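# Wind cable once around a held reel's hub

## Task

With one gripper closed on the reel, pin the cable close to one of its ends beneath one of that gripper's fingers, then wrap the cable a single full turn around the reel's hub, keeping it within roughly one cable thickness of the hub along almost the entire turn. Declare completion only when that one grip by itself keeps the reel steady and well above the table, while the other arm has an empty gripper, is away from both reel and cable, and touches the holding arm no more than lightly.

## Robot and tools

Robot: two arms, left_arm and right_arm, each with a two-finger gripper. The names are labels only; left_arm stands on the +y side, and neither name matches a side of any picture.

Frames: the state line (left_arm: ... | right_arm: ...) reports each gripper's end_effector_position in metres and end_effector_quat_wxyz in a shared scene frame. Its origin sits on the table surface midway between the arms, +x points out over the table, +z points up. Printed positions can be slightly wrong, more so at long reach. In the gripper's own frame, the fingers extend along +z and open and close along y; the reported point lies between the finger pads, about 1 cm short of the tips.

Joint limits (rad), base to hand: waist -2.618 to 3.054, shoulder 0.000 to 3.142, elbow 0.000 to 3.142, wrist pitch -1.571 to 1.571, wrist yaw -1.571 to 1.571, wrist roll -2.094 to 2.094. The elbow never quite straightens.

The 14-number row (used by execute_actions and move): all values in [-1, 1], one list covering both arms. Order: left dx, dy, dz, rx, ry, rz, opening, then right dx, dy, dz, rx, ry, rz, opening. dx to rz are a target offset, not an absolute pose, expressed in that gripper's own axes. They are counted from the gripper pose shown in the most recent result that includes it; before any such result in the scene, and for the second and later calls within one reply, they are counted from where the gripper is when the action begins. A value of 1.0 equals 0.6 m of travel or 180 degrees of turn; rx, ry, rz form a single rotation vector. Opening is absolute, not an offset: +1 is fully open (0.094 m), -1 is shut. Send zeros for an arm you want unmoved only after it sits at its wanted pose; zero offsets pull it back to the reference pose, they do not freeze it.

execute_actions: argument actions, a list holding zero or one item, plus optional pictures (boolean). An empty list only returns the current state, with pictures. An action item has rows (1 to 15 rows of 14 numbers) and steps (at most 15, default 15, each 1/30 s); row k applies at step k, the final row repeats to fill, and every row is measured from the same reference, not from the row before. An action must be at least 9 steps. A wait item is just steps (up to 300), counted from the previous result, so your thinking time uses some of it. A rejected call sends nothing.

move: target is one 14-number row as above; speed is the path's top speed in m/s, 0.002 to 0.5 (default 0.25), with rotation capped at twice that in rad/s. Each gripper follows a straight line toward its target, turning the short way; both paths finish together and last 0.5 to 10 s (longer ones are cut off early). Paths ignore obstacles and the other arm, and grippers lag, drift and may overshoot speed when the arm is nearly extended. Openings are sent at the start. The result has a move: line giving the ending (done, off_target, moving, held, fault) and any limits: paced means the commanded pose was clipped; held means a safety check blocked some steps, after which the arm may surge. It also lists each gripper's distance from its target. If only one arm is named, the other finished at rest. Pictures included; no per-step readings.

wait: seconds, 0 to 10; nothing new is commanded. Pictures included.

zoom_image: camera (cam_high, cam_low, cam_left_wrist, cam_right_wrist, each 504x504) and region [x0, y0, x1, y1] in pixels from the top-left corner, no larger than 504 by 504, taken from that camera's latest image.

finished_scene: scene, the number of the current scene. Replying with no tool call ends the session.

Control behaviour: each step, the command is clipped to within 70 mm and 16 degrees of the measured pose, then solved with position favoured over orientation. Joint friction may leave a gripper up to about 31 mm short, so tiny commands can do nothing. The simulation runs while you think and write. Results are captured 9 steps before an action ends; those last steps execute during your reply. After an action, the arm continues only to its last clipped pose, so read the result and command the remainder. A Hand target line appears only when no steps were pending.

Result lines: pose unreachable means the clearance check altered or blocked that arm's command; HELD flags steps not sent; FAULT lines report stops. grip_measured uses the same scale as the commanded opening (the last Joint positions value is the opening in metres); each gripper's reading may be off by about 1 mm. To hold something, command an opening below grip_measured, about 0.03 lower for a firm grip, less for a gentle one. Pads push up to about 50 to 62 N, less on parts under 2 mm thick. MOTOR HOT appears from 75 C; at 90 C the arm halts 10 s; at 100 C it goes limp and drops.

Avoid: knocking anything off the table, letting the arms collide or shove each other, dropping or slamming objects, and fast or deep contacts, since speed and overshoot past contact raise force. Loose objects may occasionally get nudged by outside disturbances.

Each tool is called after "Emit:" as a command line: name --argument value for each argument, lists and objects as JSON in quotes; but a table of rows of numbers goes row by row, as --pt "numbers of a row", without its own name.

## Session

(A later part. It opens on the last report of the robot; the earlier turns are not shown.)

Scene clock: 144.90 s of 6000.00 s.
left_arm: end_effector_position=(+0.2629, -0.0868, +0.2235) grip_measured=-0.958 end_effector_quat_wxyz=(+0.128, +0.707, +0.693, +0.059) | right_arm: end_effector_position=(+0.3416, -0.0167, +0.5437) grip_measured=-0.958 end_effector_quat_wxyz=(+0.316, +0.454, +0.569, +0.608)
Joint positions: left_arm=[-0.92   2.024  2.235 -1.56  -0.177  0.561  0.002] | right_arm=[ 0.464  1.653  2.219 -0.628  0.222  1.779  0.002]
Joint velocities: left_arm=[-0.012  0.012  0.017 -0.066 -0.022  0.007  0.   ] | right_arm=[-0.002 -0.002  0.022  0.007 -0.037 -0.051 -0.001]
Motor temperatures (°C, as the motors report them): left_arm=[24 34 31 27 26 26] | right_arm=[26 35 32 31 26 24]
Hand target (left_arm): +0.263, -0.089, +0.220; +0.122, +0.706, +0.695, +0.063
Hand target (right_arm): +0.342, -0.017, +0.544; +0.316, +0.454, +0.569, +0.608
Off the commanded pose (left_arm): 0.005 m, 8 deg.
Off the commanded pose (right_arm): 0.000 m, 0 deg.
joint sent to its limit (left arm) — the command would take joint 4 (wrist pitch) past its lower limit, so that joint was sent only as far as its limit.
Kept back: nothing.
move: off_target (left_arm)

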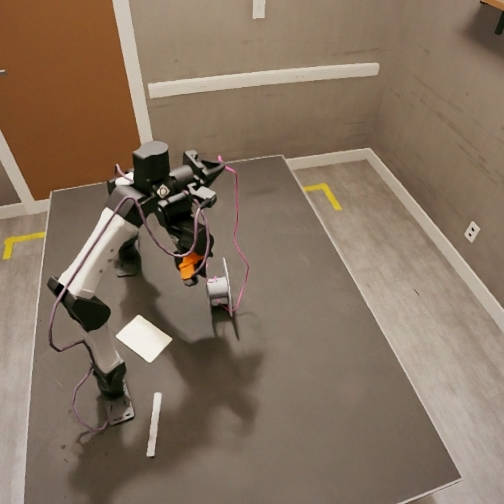

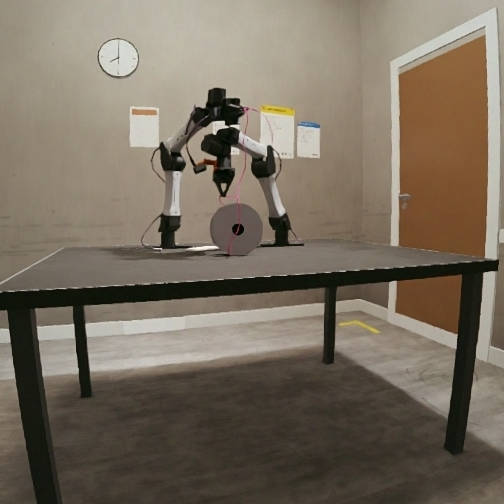

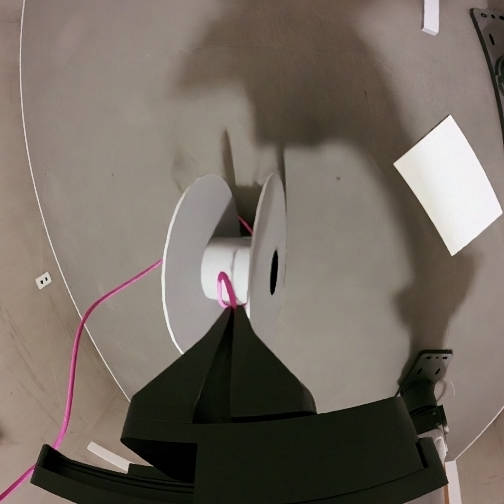

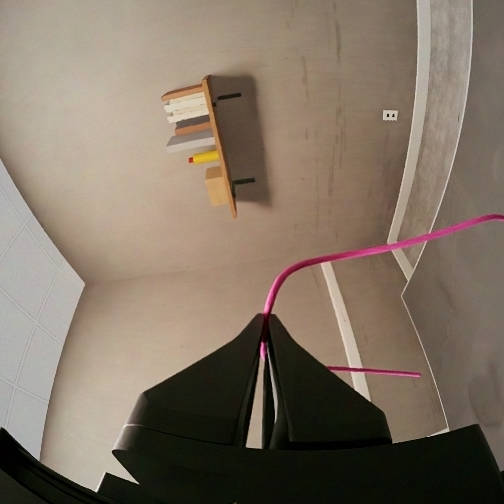

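Emit:
move --target '[0.07,-0.07,0.16,0.08,0.03,0,-0.97, 0,0,0,0,0,0,-0.97]' --speed 0.05

Scene clock: 148.67 s of 6000.00 s.
left_arm: end_effector_position=(+0.2474, -0.0601, +0.1258) grip_measured=-0.958 end_effector_quat_wxyz=(+0.013, +0.713, +0.701, +0.002) | right_arm: end_effector_position=(+0.3416, -0.0167, +0.5437) grip_measured=-0.958 end_effector_quat_wxyz=(+0.316, +0.454, +0.569, +0.608)
Joint positions: left_arm=[-0.846  1.994  1.822 -1.374 -0.008  0.614  0.002] | right_arm=[ 0.464  1.653  2.219 -0.628  0.222  1.779  0.002]
Joint velocities: left_arm=[-0.017  0.007 -0.007  0.022 -0.022  0.081  0.   ] | right_arm=[ 0.002 -0.012  0.007  0.007  0.022 -0.022 -0.001]
Motor temperatures (°C, as the motors report them): left_arm=[24 35 31 27 26 26] | right_arm=[26 35 32 32 26 24]
Hand target (left_arm): +0.249, -0.054, +0.117; +0.005, +0.714, +0.700, +0.005
Hand target (right_arm): +0.342, -0.017, +0.544; +0.316, +0.454, +0.569, +0.608
Off the commanded pose (left_arm): 0.011 m, 1 deg.
Off the commanded pose (right_arm): 0.000 m, 0 deg.
Kept back: nothing.
move: off_target (left_arm)

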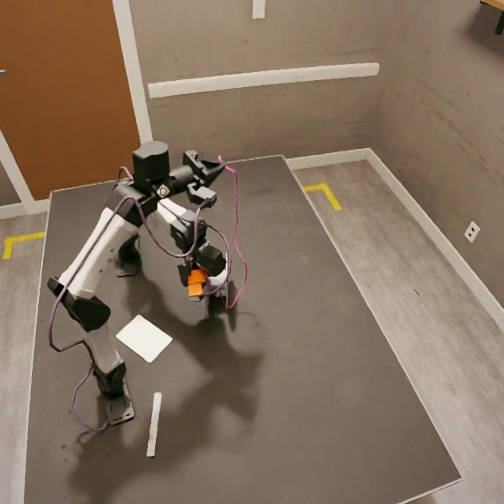

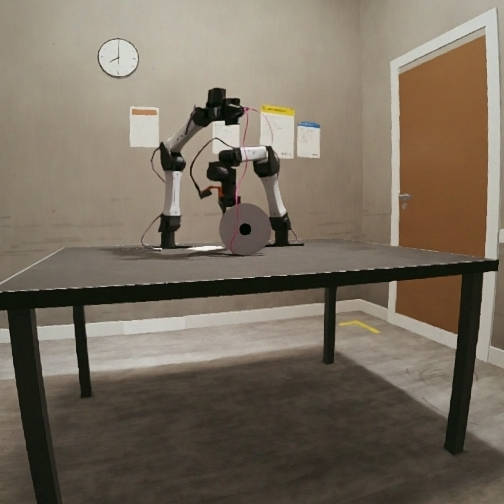

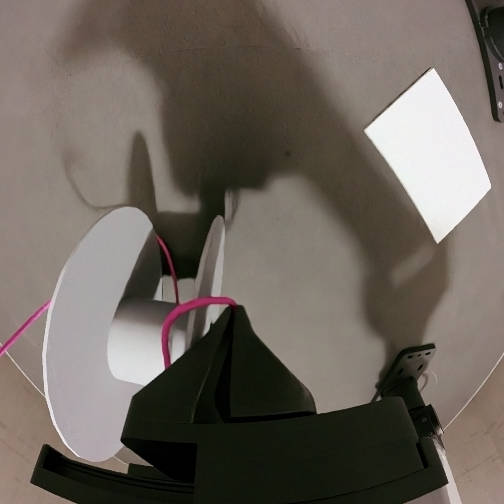

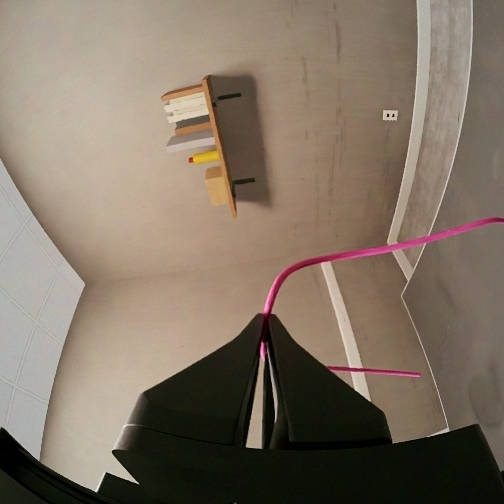

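Emit:
move --target '[0,-0.03,0,0,0,0,-0.97, 0,0,0,0,0,0,-0.97]' --speed 0.04

Emit:
move --target '[0,0,0,0,0,0,-0.8, 0,0,0,0,0,0,-0.97]'

Emit:
move --target '[0.03,0,-0.12,0,0,0,-0.8, 0,0,0,0,0,0,-0.97]' --speed 0.05

Scene clock: 149.87 s of 6000.00 s.
left_arm: end_effector_position=(+0.2336, -0.0630, +0.1290) grip_measured=-0.958 end_effector_quat_wxyz=(+0.017, +0.715, +0.699, -0.000) | right_arm: end_effector_position=(+0.3416, -0.0167, +0.5437) grip_measured=-0.958 end_effector_quat_wxyz=(+0.316, +0.454, +0.569, +0.608)
Joint positions: left_arm=[-0.879  1.965  1.794 -1.367 -0.006  0.586  0.002] | right_arm=[ 0.464  1.653  2.219 -0.628  0.222  1.779  0.002]
Joint velocities: left_arm=[ 0.002 -0.012  0.007 -0.051 -0.037 -0.066 -0.   ] | right_arm=[-0.002  0.012  0.007  0.022 -0.022 -0.022 -0.002]
Motor temperatures (°C, as the motors report them): left_arm=[24 36 31 27 26 26] | right_arm=[26 35 32 32 26 24]
Hand target (left_arm): +0.229, -0.060, +0.125; +0.013, +0.713, +0.701, +0.002
Hand target (right_arm): +0.342, -0.017, +0.544; +0.316, +0.454, +0.569, +0.608
Off the commanded pose (left_arm): 0.006 m, 1 deg.
Off the commanded pose (right_arm): 0.000 m, 0 deg.
Kept back: nothing.
move: done

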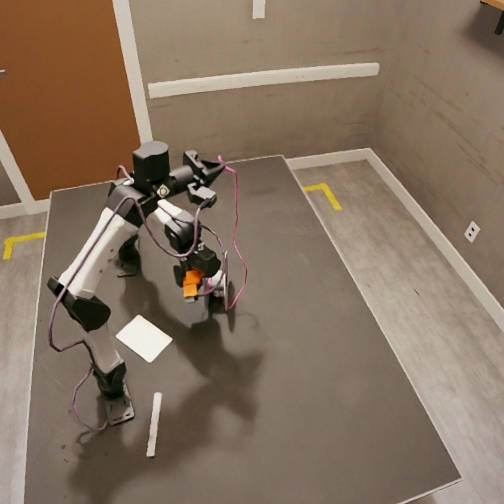

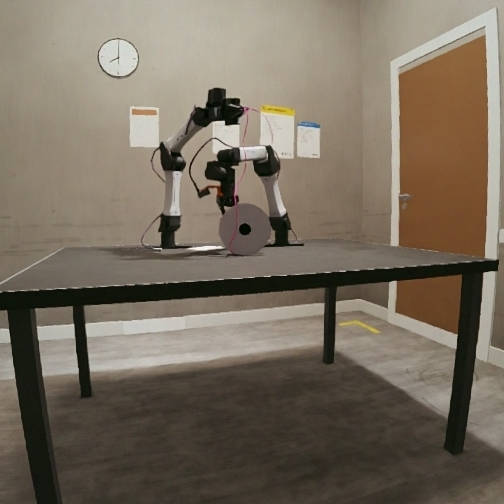

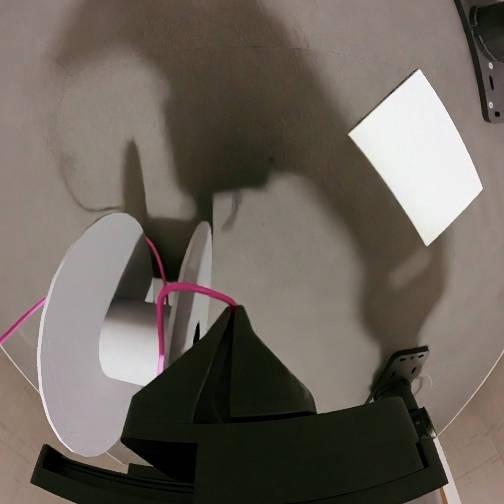

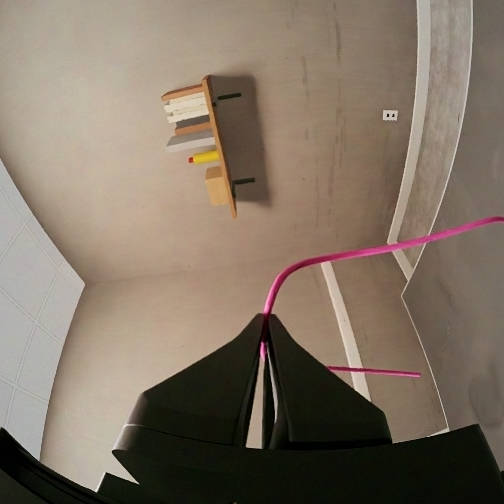

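Scene clock: 150.37 s of 6000.00 s.
left_arm: end_effector_position=(+0.2336, -0.0630, +0.1290) grip_measured=-0.802 end_effector_quat_wxyz=(+0.017, +0.715, +0.699, -0.000) | right_arm: end_effector_position=(+0.3416, -0.0167, +0.5437) grip_measured=-0.958 end_effector_quat_wxyz=(+0.316, +0.454, +0.569, +0.608)
Joint positions: left_arm=[-0.879  1.965  1.794 -1.367 -0.006  0.586  0.009] | right_arm=[ 0.464  1.653  2.219 -0.628  0.222  1.779  0.002]
Joint velocities: left_arm=[ 0.007 -0.007 -0.012 -0.007 -0.037  0.022 -0.   ] | right_arm=[-0.002  0.002 -0.007  0.022  0.007  0.022  0.001]
Motor temperatures (°C, as the motors report them): left_arm=[24 36 31 27 26 26] | right_arm=[26 35 32 32 26 24]
Hand target (left_arm): +0.234, -0.063, +0.129; +0.017, +0.715, +0.699, -0.000
Hand target (right_arm): +0.342, -0.017, +0.544; +0.316, +0.454, +0.569, +0.608
Off the commanded pose (left_arm): 0.000 m, 0 deg.
Off the commanded pose (right_arm): 0.000 m, 0 deg.
Kept back: nothing.
move: done

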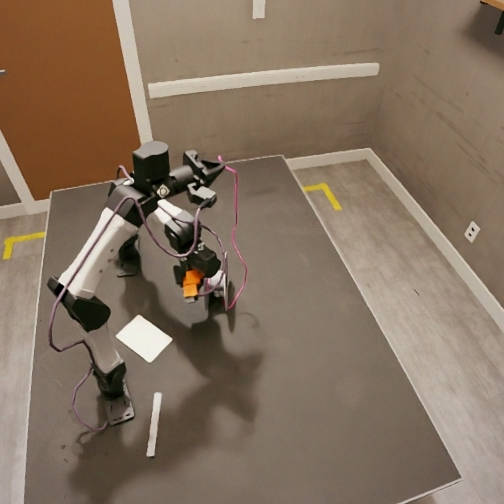

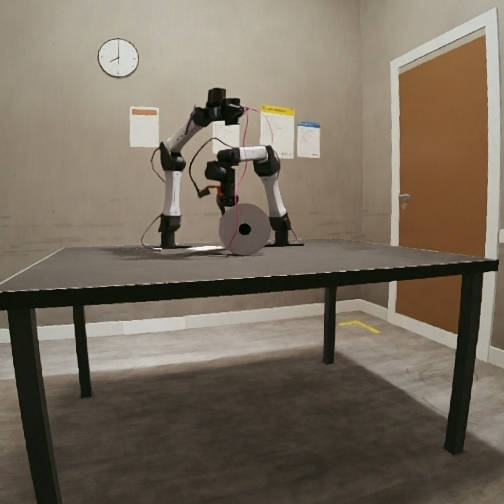

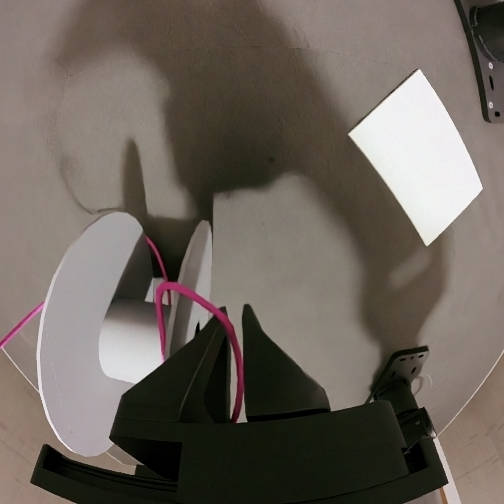

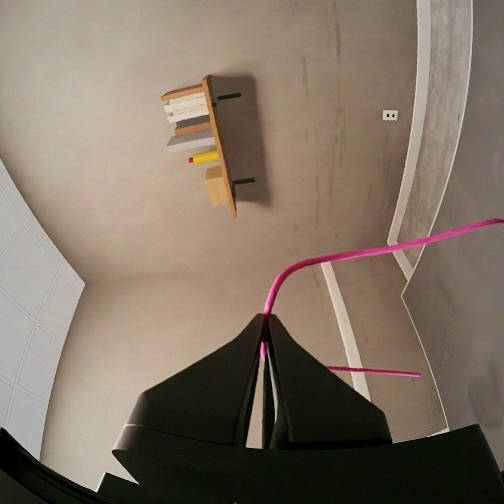

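Scene clock: 152.17 s of 6000.00 s.
left_arm: end_effector_position=(+0.2313, -0.0458, +0.1897) grip_measured=-0.802 end_effector_quat_wxyz=(+0.034, +0.714, +0.700, -0.003) | right_arm: end_effector_position=(+0.3416, -0.0167, +0.5437) grip_measured=-0.958 end_effector_quat_wxyz=(+0.316, +0.454, +0.569, +0.608)
Joint positions: left_arm=[-0.859  1.908  1.959 -1.555 -0.006  0.603  0.009] | right_arm=[ 0.464  1.653  2.219 -0.628  0.222  1.779  0.002]
Joint velocities: left_arm=[-0.007  0.002 -0.022 -0.037  0.007 -0.022  0.   ] | right_arm=[ 0.002  0.017  0.012 -0.007 -0.022 -0.022 -0.001]
Motor temperatures (°C, as the motors report them): left_arm=[24 36 31 27 26 26] | right_arm=[26 35 32 32 26 24]
Hand target (left_arm): +0.232, -0.043, +0.200; +0.041, +0.714, +0.698, -0.005
Hand target (right_arm): +0.342, -0.017, +0.544; +0.316, +0.454, +0.569, +0.608
Off the commanded pose (left_arm): 0.011 m, 2 deg.
Off the commanded pose (right_arm): 0.000 m, 0 deg.
joint sent to its limit (left arm) — the command would take joint 4 (wrist pitch) past its lower limit, so that joint was sent only as far as its limit.
Kept back: nothing.
move: off_target (left_arm)

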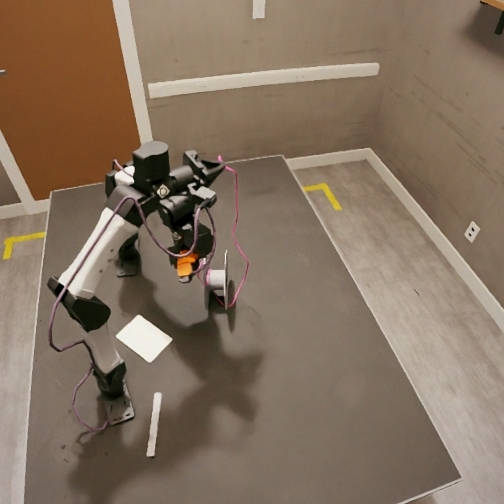

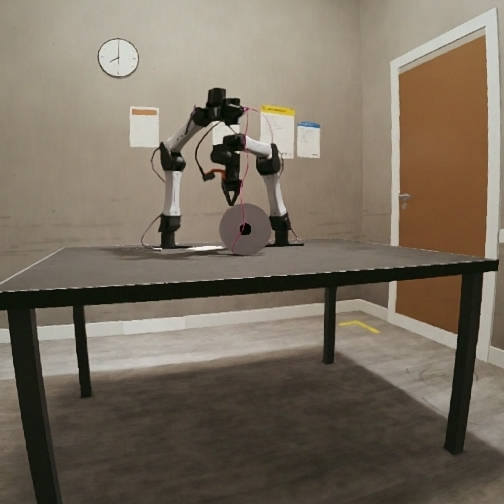

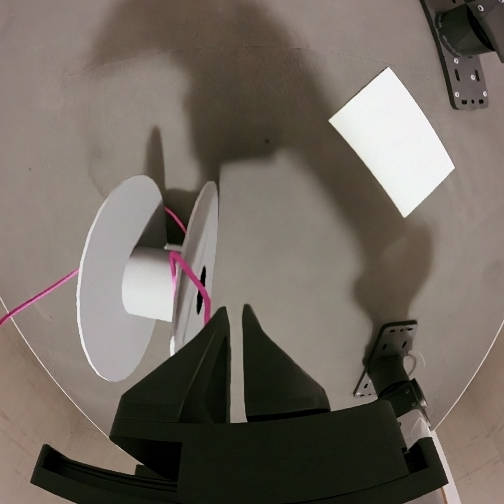

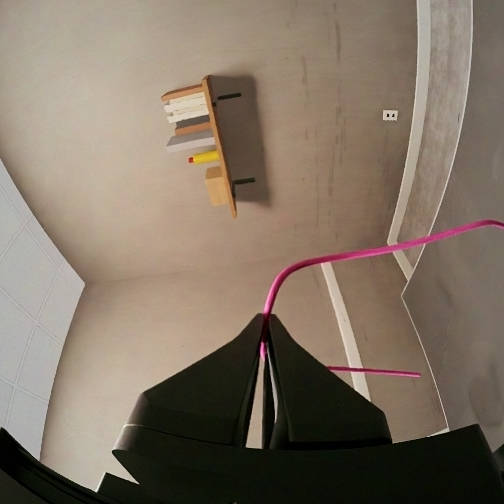

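Emit:
execute_actions --actions '[]'

Scene clock: 153.30 s of 6000.00 s.
left_arm: end_effector_position=(+0.2313, -0.0458, +0.1897) grip_measured=-0.802 end_effector_quat_wxyz=(+0.034, +0.714, +0.700, -0.003) | right_arm: end_effector_position=(+0.3416, -0.0167, +0.5437) grip_measured=-0.958 end_effector_quat_wxyz=(+0.316, +0.454, +0.569, +0.608)
Joint positions: left_arm=[-0.859  1.908  1.959 -1.555 -0.006  0.603  0.009] | right_arm=[ 0.464  1.653  2.219 -0.628  0.222  1.779  0.002]
Joint velocities: left_arm=[ 0.007  0.012  0.007 -0.095 -0.022 -0.066 -0.   ] | right_arm=[-0.017 -0.012 -0.007 -0.022  0.007  0.037 -0.001]
Motor temperatures (°C, as the motors report them): left_arm=[24 36 31 27 26 26] | right_arm=[26 35 32 32 26 24]
Hand target (left_arm): +0.232, -0.043, +0.200; +0.041, +0.714, +0.698, -0.005
Hand target (right_arm): +0.342, -0.017, +0.544; +0.316, +0.454, +0.569, +0.608
Off the commanded pose (left_arm): 0.011 m, 2 deg.
Off the commanded pose (right_arm): 0.000 m, 0 deg.
Kept back: nothing.
Steps of this call (steps 1 to 34: nothing new was sent). Readings (end_effector_position):
1: left_arm (+0.2313, -0.0458, +0.1897) | right_arm (+0.3416, -0.0167, +0.5437)
2: left_arm (+0.2313, -0.0458, +0.1897) | right_arm (+0.3416, -0.0167, +0.5437)
4: left_arm (+0.2313, -0.0458, +0.1897) | right_arm (+0.3416, -0.0167, +0.5437)
8: left_arm (+0.2313, -0.0458, +0.1897) | right_arm (+0.3416, -0.0167, +0.5437)
34: the state above

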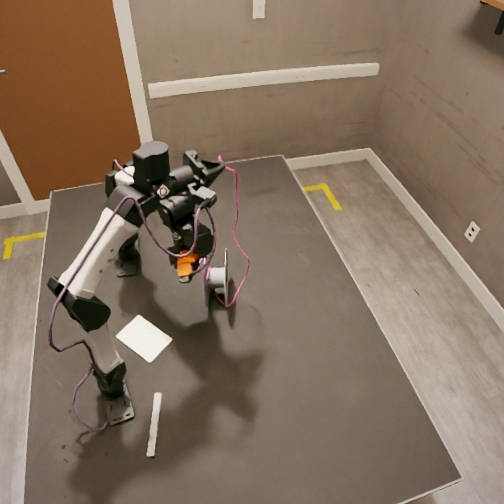

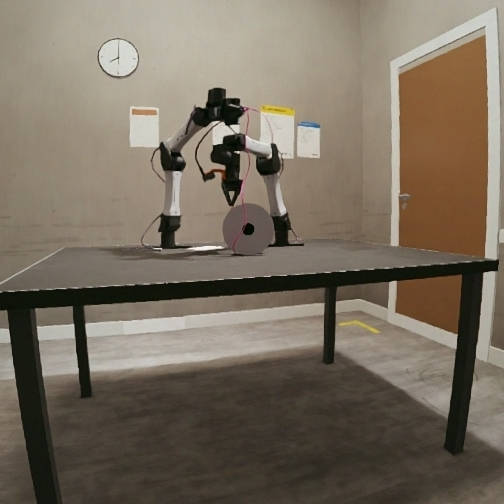

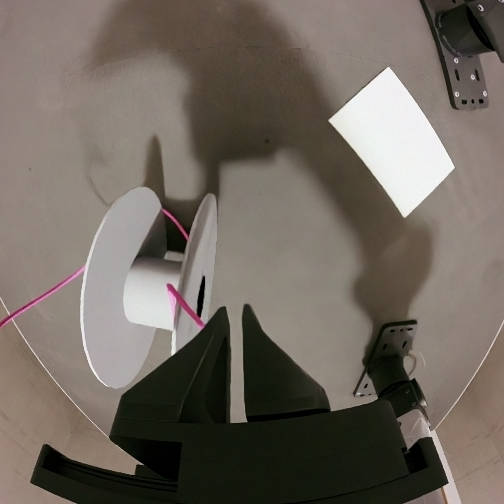

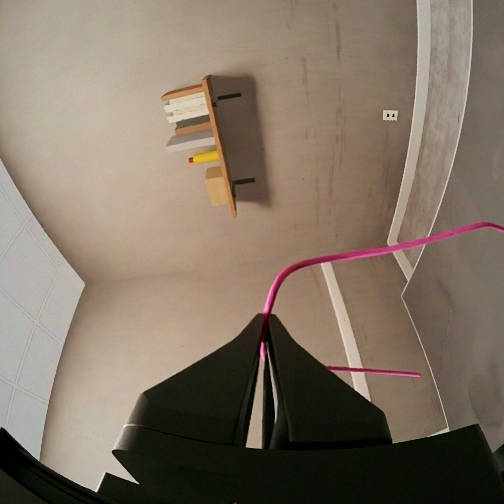

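Emit:
zoom_image --camera "cam_left_wrist" --region '[60, 170, 280, 390]'

Emit:
zoom_image --camera "cam_high" --region '[150, 220, 270, 320]'

Region (60, 170, 280, 390) of cam_left_wrist's 504x504 image, scaled by 2.291, with more detail than that image has.

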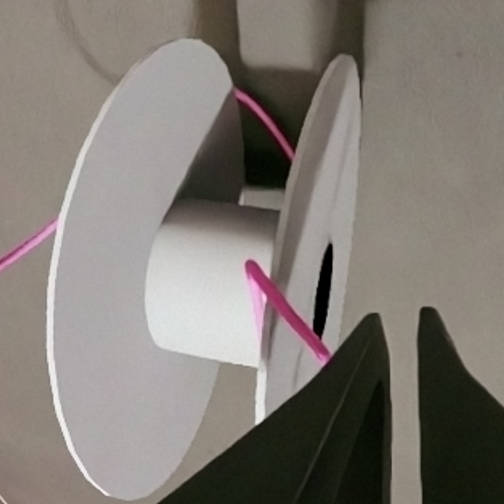

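Region (150, 220, 270, 320) of cam_high's 504x504 image, scaled by 4.200, with more detail than that image has.

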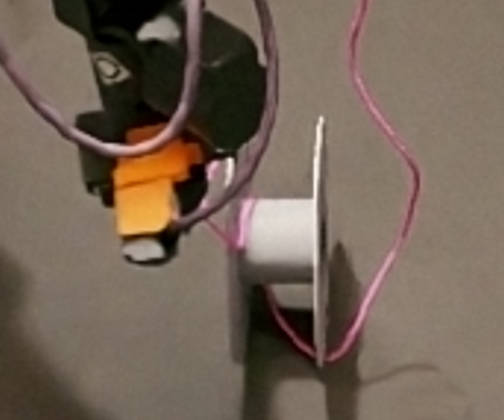

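Emit:
move --target '[-0.025,0.07,-0.01,0,0,0,-0.3, 0,0,0,0,0,0,-0.97]' --speed 0.08

Scene clock: 154.93 s of 6000.00 s.
left_arm: end_effector_position=(+0.2703, -0.0605, +0.2022) grip_measured=-0.302 end_effector_quat_wxyz=(+0.072, +0.709, +0.701, -0.007) | right_arm: end_effector_position=(+0.3416, -0.0167, +0.5437) grip_measured=-0.958 end_effector_quat_wxyz=(+0.316, +0.454, +0.569, +0.608)
Joint positions: left_arm=[-0.798  1.999  2.132 -1.559 -0.006  0.657  0.033] | right_arm=[ 0.464  1.653  2.219 -0.628  0.222  1.779  0.002]
Joint velocities: left_arm=[ 0.017 -0.002 -0.012 -0.066 -0.095  0.007  0.   ] | right_arm=[ 0.007  0.002 -0.002 -0.007  0.051  0.007 -0.001]
Motor temperatures (°C, as the motors report them): left_arm=[24 37 31 27 26 26] | right_arm=[26 35 32 32 26 24]
Hand target (left_arm): +0.272, -0.061, +0.198; +0.063, +0.713, +0.699, -0.008
Hand target (right_arm): +0.342, -0.017, +0.544; +0.316, +0.454, +0.569, +0.608
Off the commanded pose (left_arm): 0.005 m, 4 deg.
Off the commanded pose (right_arm): 0.000 m, 0 deg.
joint sent to its limit (left arm) — the command would take joint 4 (wrist pitch) past its lower limit, so that joint was sent only as far as its limit.
Kept back: nothing.
move: off_target (left_arm)

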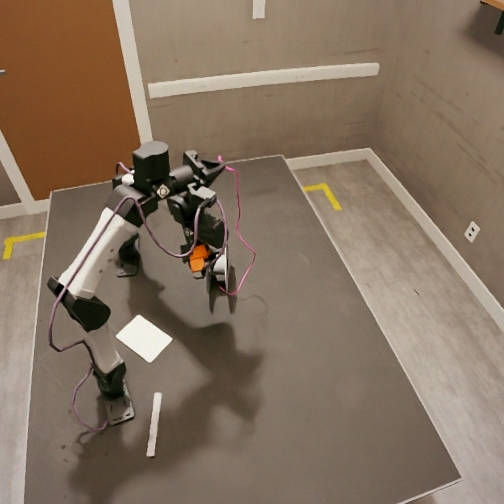

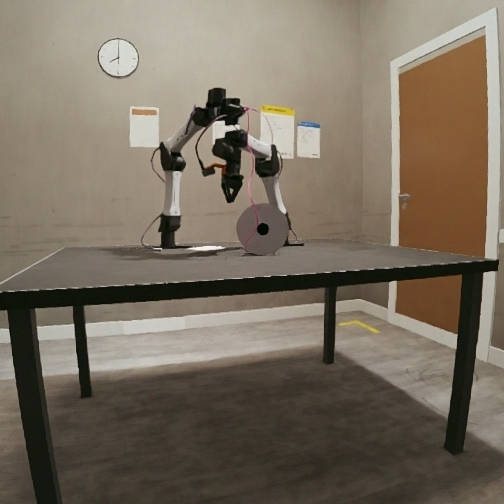

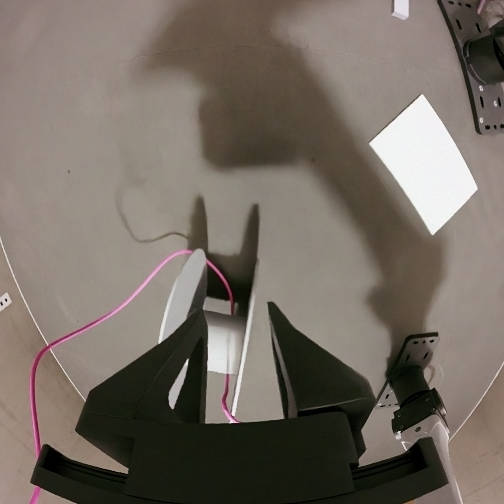

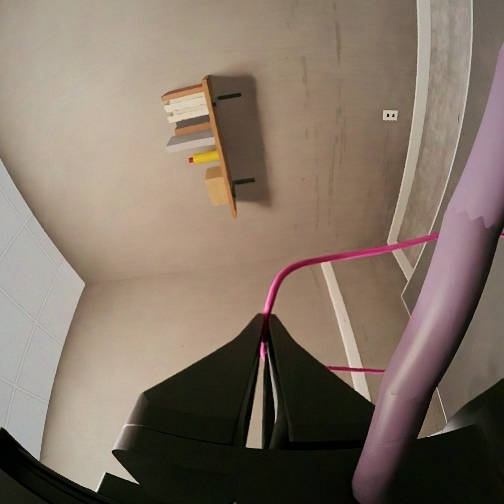

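Emit:
execute_actions --actions '[]'

Emit:
zoom_image --camera "cam_low" --region '[170, 90, 350, 270]'

Scene clock: 155.13 s of 6000.00 s.
left_arm: end_effector_position=(+0.2703, -0.0605, +0.2022) grip_measured=-0.302 end_effector_quat_wxyz=(+0.072, +0.710, +0.700, -0.007) | right_arm: end_effector_position=(+0.3416, -0.0167, +0.5437) grip_measured=-0.958 end_effector_quat_wxyz=(+0.316, +0.454, +0.569, +0.608)
Joint positions: left_arm=[-0.798  1.999  2.132 -1.559 -0.005  0.658  0.033] | right_arm=[ 0.464  1.653  2.219 -0.628  0.222  1.779  0.002]
Joint velocities: left_arm=[-0.007 -0.002  0.007  0.051 -0.007 -0.007  0.   ] | right_arm=[-0.007 -0.002 -0.027 -0.081 -0.095 -0.051  0.001]
Motor temperatures (°C, as the motors report them): left_arm=[24 37 31 27 26 26] | right_arm=[26 35 32 32 26 24]
Hand target (left_arm): +0.272, -0.061, +0.198; +0.063, +0.713, +0.699, -0.008
Hand target (right_arm): +0.342, -0.017, +0.544; +0.316, +0.454, +0.569, +0.608
Off the commanded pose (left_arm): 0.005 m, 4 deg.
Off the commanded pose (right_arm): 0.000 m, 0 deg.
Kept back: nothing.
Steps of this call (steps 1 to 6: nothing new was sent). Readings (end_effector_position):
1: left_arm (+0.2703, -0.0605, +0.2022) | right_arm (+0.3416, -0.0167, +0.5437)
2: left_arm (+0.2703, -0.0605, +0.2022) | right_arm (+0.3416, -0.0167, +0.5437)
4: left_arm (+0.2703, -0.0605, +0.2022) | right_arm (+0.3416, -0.0167, +0.5437)
6: the state above

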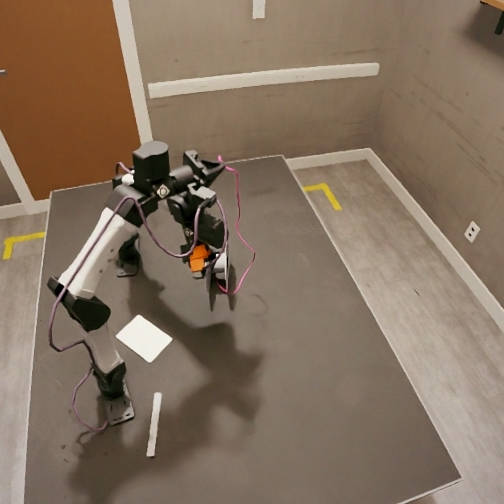

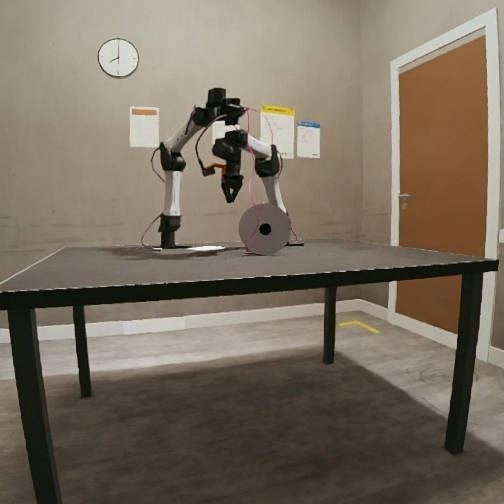

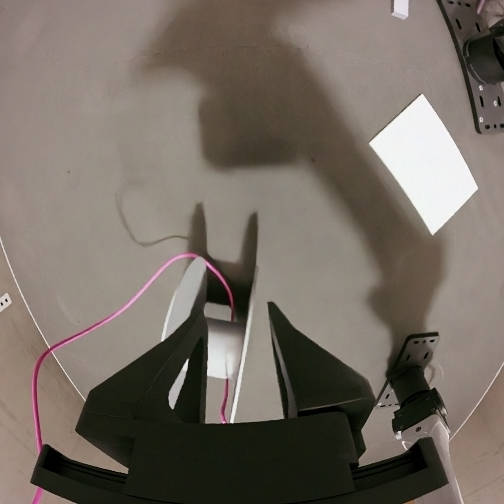

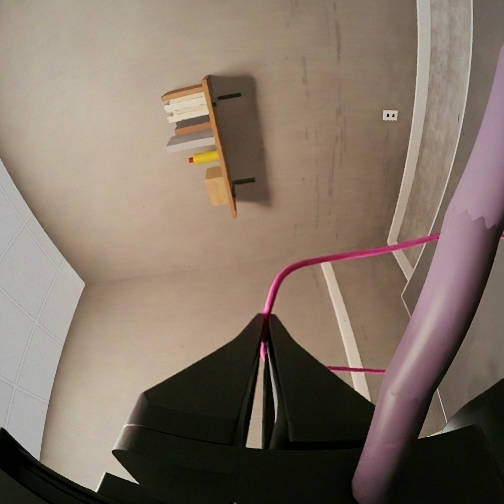

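Region (170, 90, 350, 270) of cam_low's 504x504 image, scaled by 2.800, with more detail than that image has.

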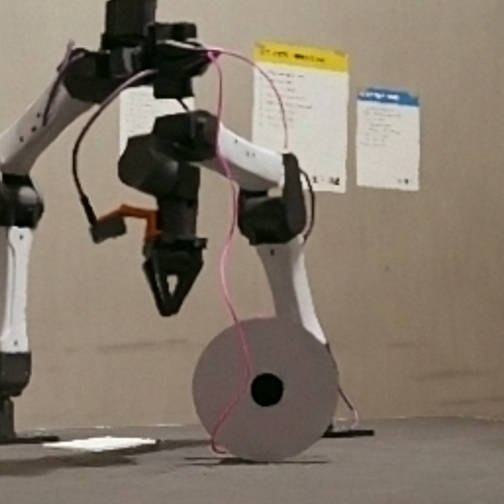

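Emit:
move --target '[0.05,-0.2,0,0,0,0,0.2, -0.5,-0.45,-0.03,0,0,0,-0.97]' --speed 0.2

Scene clock: 161.23 s of 6000.00 s.
left_arm: end_effector_position=(+0.1541, -0.0321, +0.1903) grip_measured=+0.198 end_effector_quat_wxyz=(+0.072, +0.712, +0.699, -0.008) | right_arm: end_effector_position=(+0.4047, -0.2494, +0.2297) grip_measured=-0.958 end_effector_quat_wxyz=(+0.323, +0.449, +0.571, +0.607)
Joint positions: left_arm=[-1.058  1.633  1.619 -1.418 -0.039  0.405  0.056] | right_arm=[-0.373  1.545  0.748  0.731 -0.61   1.709  0.002]
Joint velocities: left_arm=[-0.017 -0.007  0.007 -0.037  0.037 -0.022  0.   ] | right_arm=[-0.012 -0.012  0.017  0.022  0.007  0.037 -0.001]
Motor temperatures (°C, as the motors report them): left_arm=[24 37 32 27 26 26] | right_arm=[26 35 32 33 26 24]
Hand target (left_arm): +0.152, -0.028, +0.186; +0.072, +0.710, +0.700, -0.005
Hand target (right_arm): +0.404, -0.251, +0.221; +0.319, +0.451, +0.573, +0.605
Off the commanded pose (left_arm): 0.004 m, 0 deg.
Off the commanded pose (right_arm): 0.008 m, 1 deg.
Kept back: nothing.
move: done

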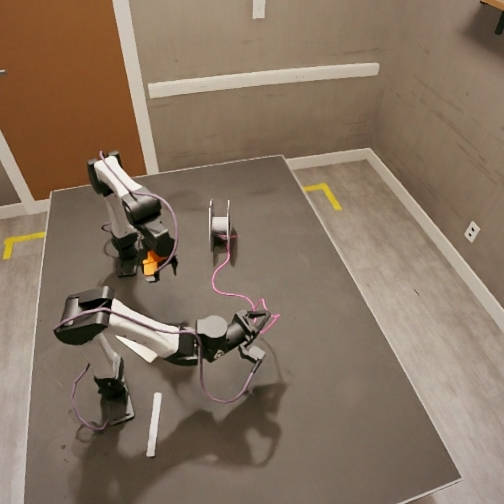

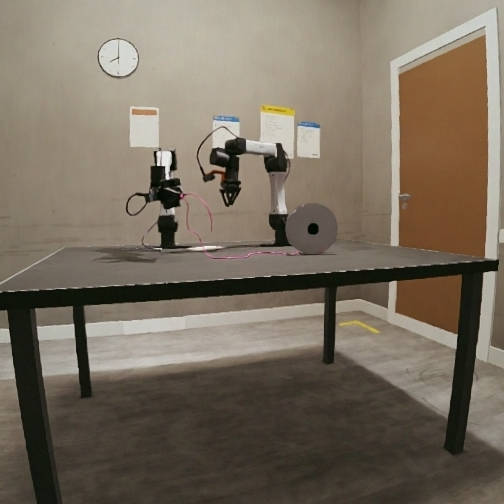

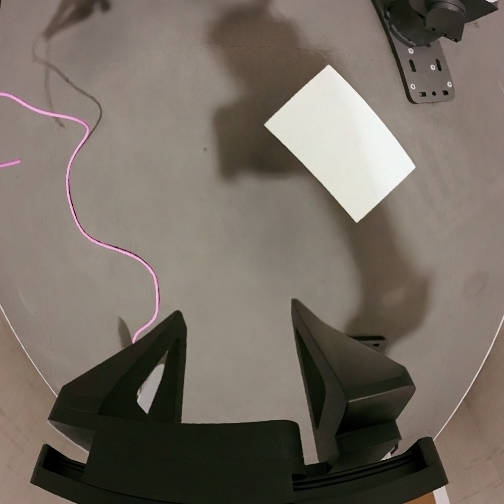

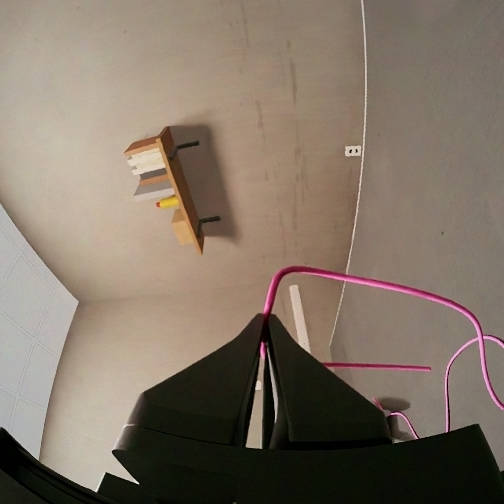

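Reel rolling; catch it now with left (y≈0.27→0.31).

Emit:
move --target '[0.57,0.245,-0.02,0,0,0,1, 0,0,0,0,0,0,-0.97]' --speed 0.35

Scene clock: 163.30 s of 6000.00 s.
left_arm: end_effector_position=(+0.3070, +0.3023, +0.1734) grip_measured=+1.000 end_effector_quat_wxyz=(+0.079, +0.708, +0.702, -0.010) | right_arm: end_effector_position=(+0.4047, -0.2493, +0.2301) grip_measured=-0.958 end_effector_quat_wxyz=(+0.324, +0.448, +0.571, +0.607)
Joint positions: left_arm=[ 0.373  1.554  1.471 -1.424  0.146  1.82   0.094] | right_arm=[-0.373  1.545  0.748  0.733 -0.611  1.709  0.002]
Joint velocities: left_arm=[ 0.002 -0.002 -0.002 -0.037  0.007 -0.022  0.   ] | right_arm=[-0.002  0.012  0.007 -0.007 -0.051 -0.066 -0.001]
Motor temperatures (°C, as the motors report them): left_arm=[24 37 32 27 26 26] | right_arm=[26 35 33 33 26 24]
Hand target (left_arm): +0.309, +0.303, +0.174; +0.076, +0.711, +0.699, -0.019
Hand target (right_arm): +0.405, -0.249, +0.230; +0.323, +0.448, +0.571, +0.607
Off the commanded pose (left_arm): 0.006 m, 1 deg.
Off the commanded pose (right_arm): 0.000 m, 0 deg.
Kept back: nothing.
move: done

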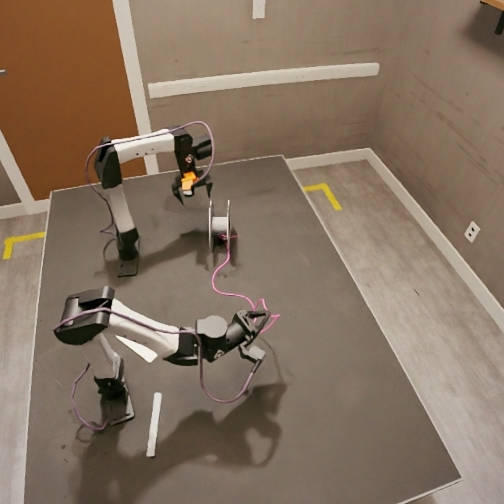

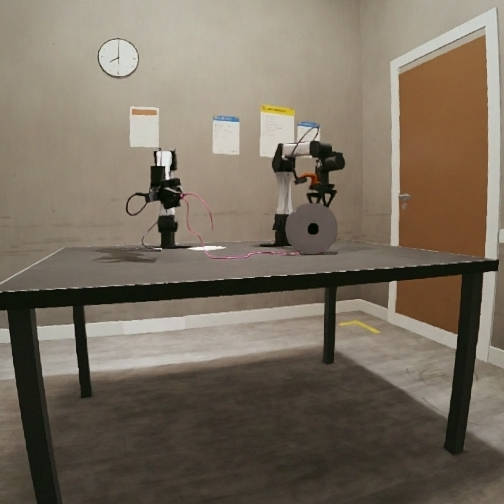

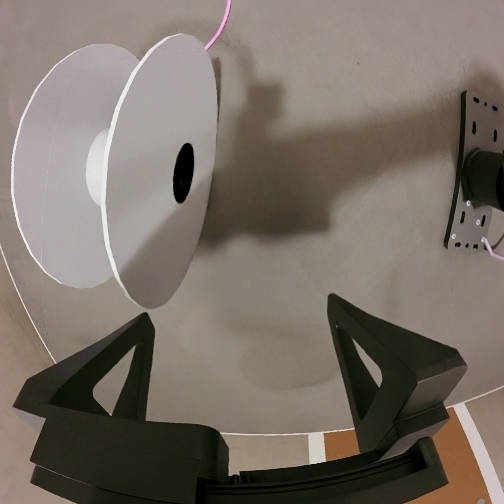

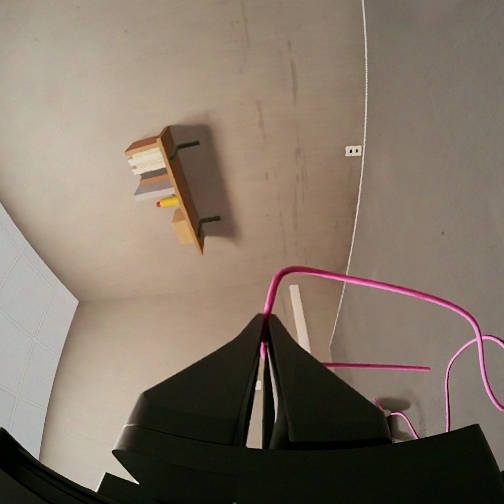

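Emit:
move --target '[-0.09,0.09,-0.08,0,0,0,-0.2, 0,0,0,0,0,0,-0.97]' --speed 0.1

Scene clock: 166.53 s of 6000.00 s.
left_arm: end_effector_position=(+0.3533, +0.2543, +0.2360) grip_measured=-0.198 end_effector_quat_wxyz=(+0.112, +0.707, +0.697, +0.023) | right_arm: end_effector_position=(+0.4047, -0.2493, +0.2301) grip_measured=-0.958 end_effector_quat_wxyz=(+0.324, +0.448, +0.571, +0.607)
Joint positions: left_arm=[ 0.189  1.673  1.841 -1.555  0.139  1.632  0.038] | right_arm=[-0.373  1.545  0.748  0.733 -0.611  1.709  0.002]
Joint velocities: left_arm=[-0.002  0.007 -0.012 -0.007 -0.022 -0.007  0.   ] | right_arm=[-0.002 -0.002 -0.002 -0.037  0.022 -0.007  0.001]
Motor temperatures (°C, as the motors report them): left_arm=[24 36 32 27 26 26] | right_arm=[26 34 33 33 26 24]
Hand target (left_arm): +0.355, +0.254, +0.233; +0.100, +0.705, +0.702, +0.015
Hand target (right_arm): +0.405, -0.249, +0.230; +0.324, +0.448, +0.571, +0.607
Off the commanded pose (left_arm): 0.004 m, 5 deg.
Off the commanded pose (right_arm): 0.000 m, 0 deg.
joint sent to its limit (left arm) — the command would take joint 4 (wrist pitch) past its lower limit, so that joint was sent only as far as its limit.
Kept back: nothing.
move: off_target (left_arm)

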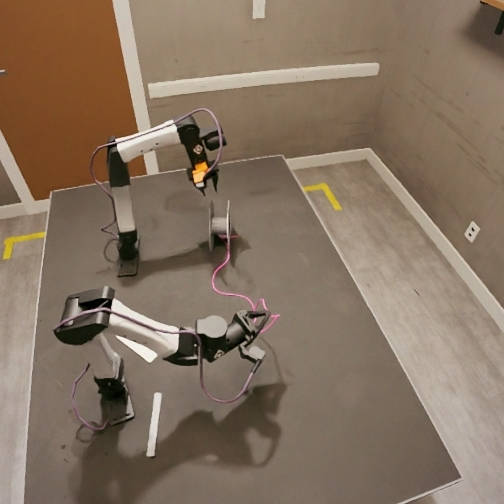

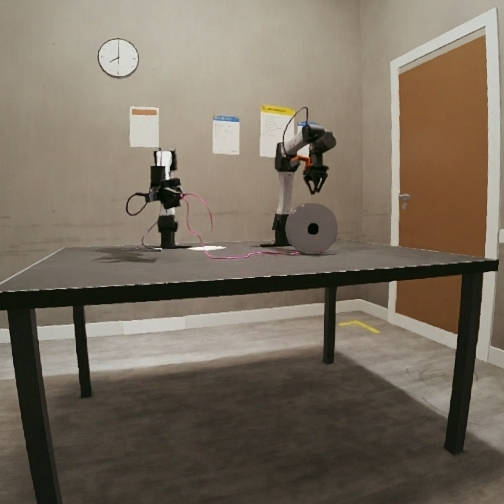

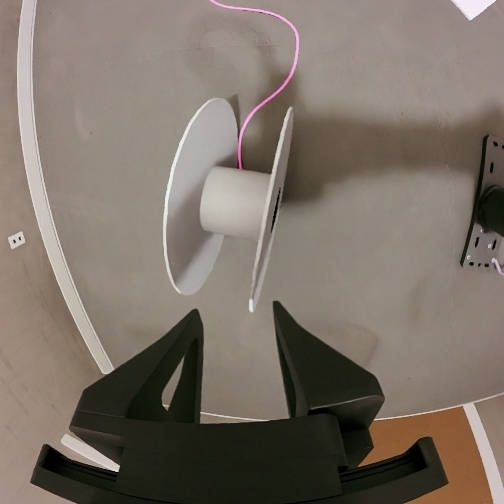

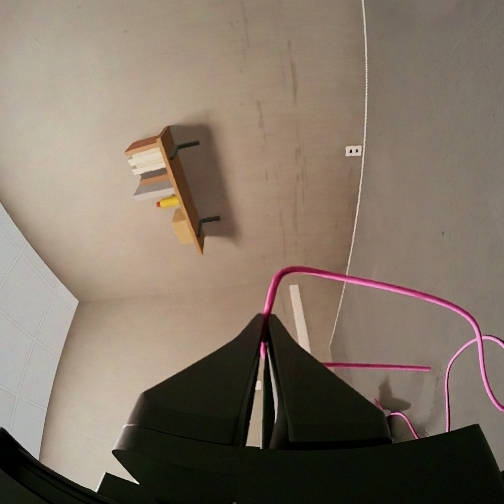

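Emit:
move --target '[0.01,-0.025,0.1,0.06,0.04,0.04,-0.2, 0,0,0,0,0,0,-0.97]' --speed 0.08

Scene clock: 169.07 s of 6000.00 s.
left_arm: end_effector_position=(+0.3499, +0.2531, +0.1891) grip_measured=-0.198 end_effector_quat_wxyz=(+0.016, +0.749, +0.663, +0.019) | right_arm: end_effector_position=(+0.4047, -0.2493, +0.2301) grip_measured=-0.958 end_effector_quat_wxyz=(+0.324, +0.448, +0.571, +0.607)
Joint positions: left_arm=[ 0.11   1.738  1.742 -1.526 -0.002  1.674  0.038] | right_arm=[-0.373  1.545  0.748  0.733 -0.611  1.709  0.002]
Joint velocities: left_arm=[-0.017  0.017 -0.002 -0.051 -0.037  0.007  0.001] | right_arm=[ 0.007 -0.007 -0.002 -0.081 -0.066 -0.022  0.001]
Motor temperatures (°C, as the motors report them): left_arm=[24 36 32 27 26 26] | right_arm=[26 34 33 33 26 24]
Hand target (left_arm): +0.350, +0.253, +0.175; -0.001, +0.754, +0.656, +0.009
Hand target (right_arm): +0.405, -0.249, +0.230; +0.324, +0.448, +0.571, +0.607
Off the commanded pose (left_arm): 0.015 m, 2 deg.
Off the commanded pose (right_arm): 0.000 m, 0 deg.
Kept back: nothing.
move: off_target (left_arm)

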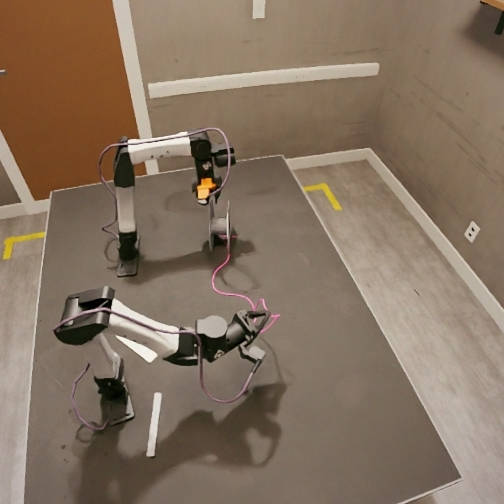

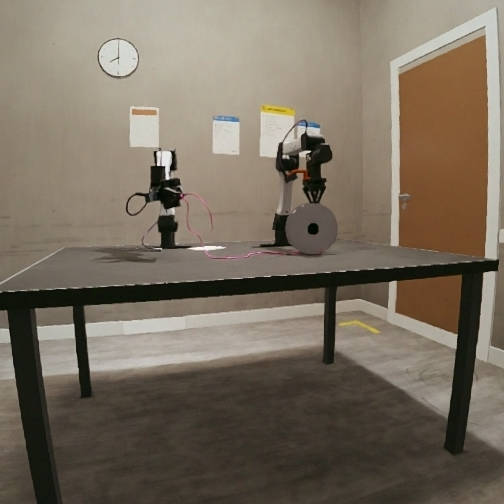

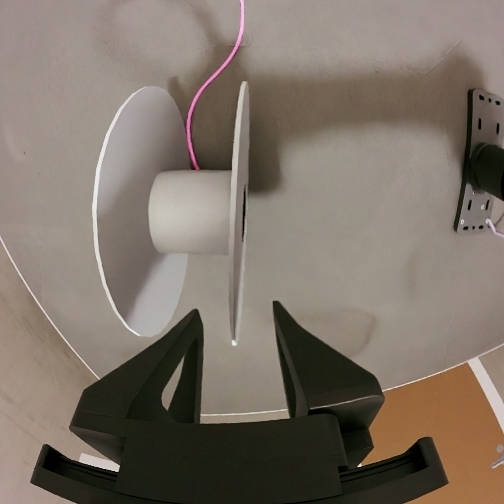

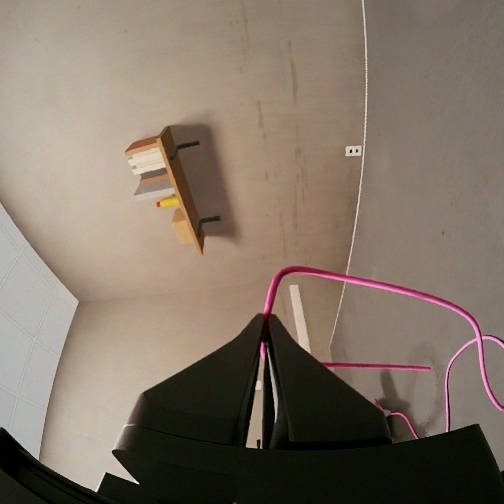

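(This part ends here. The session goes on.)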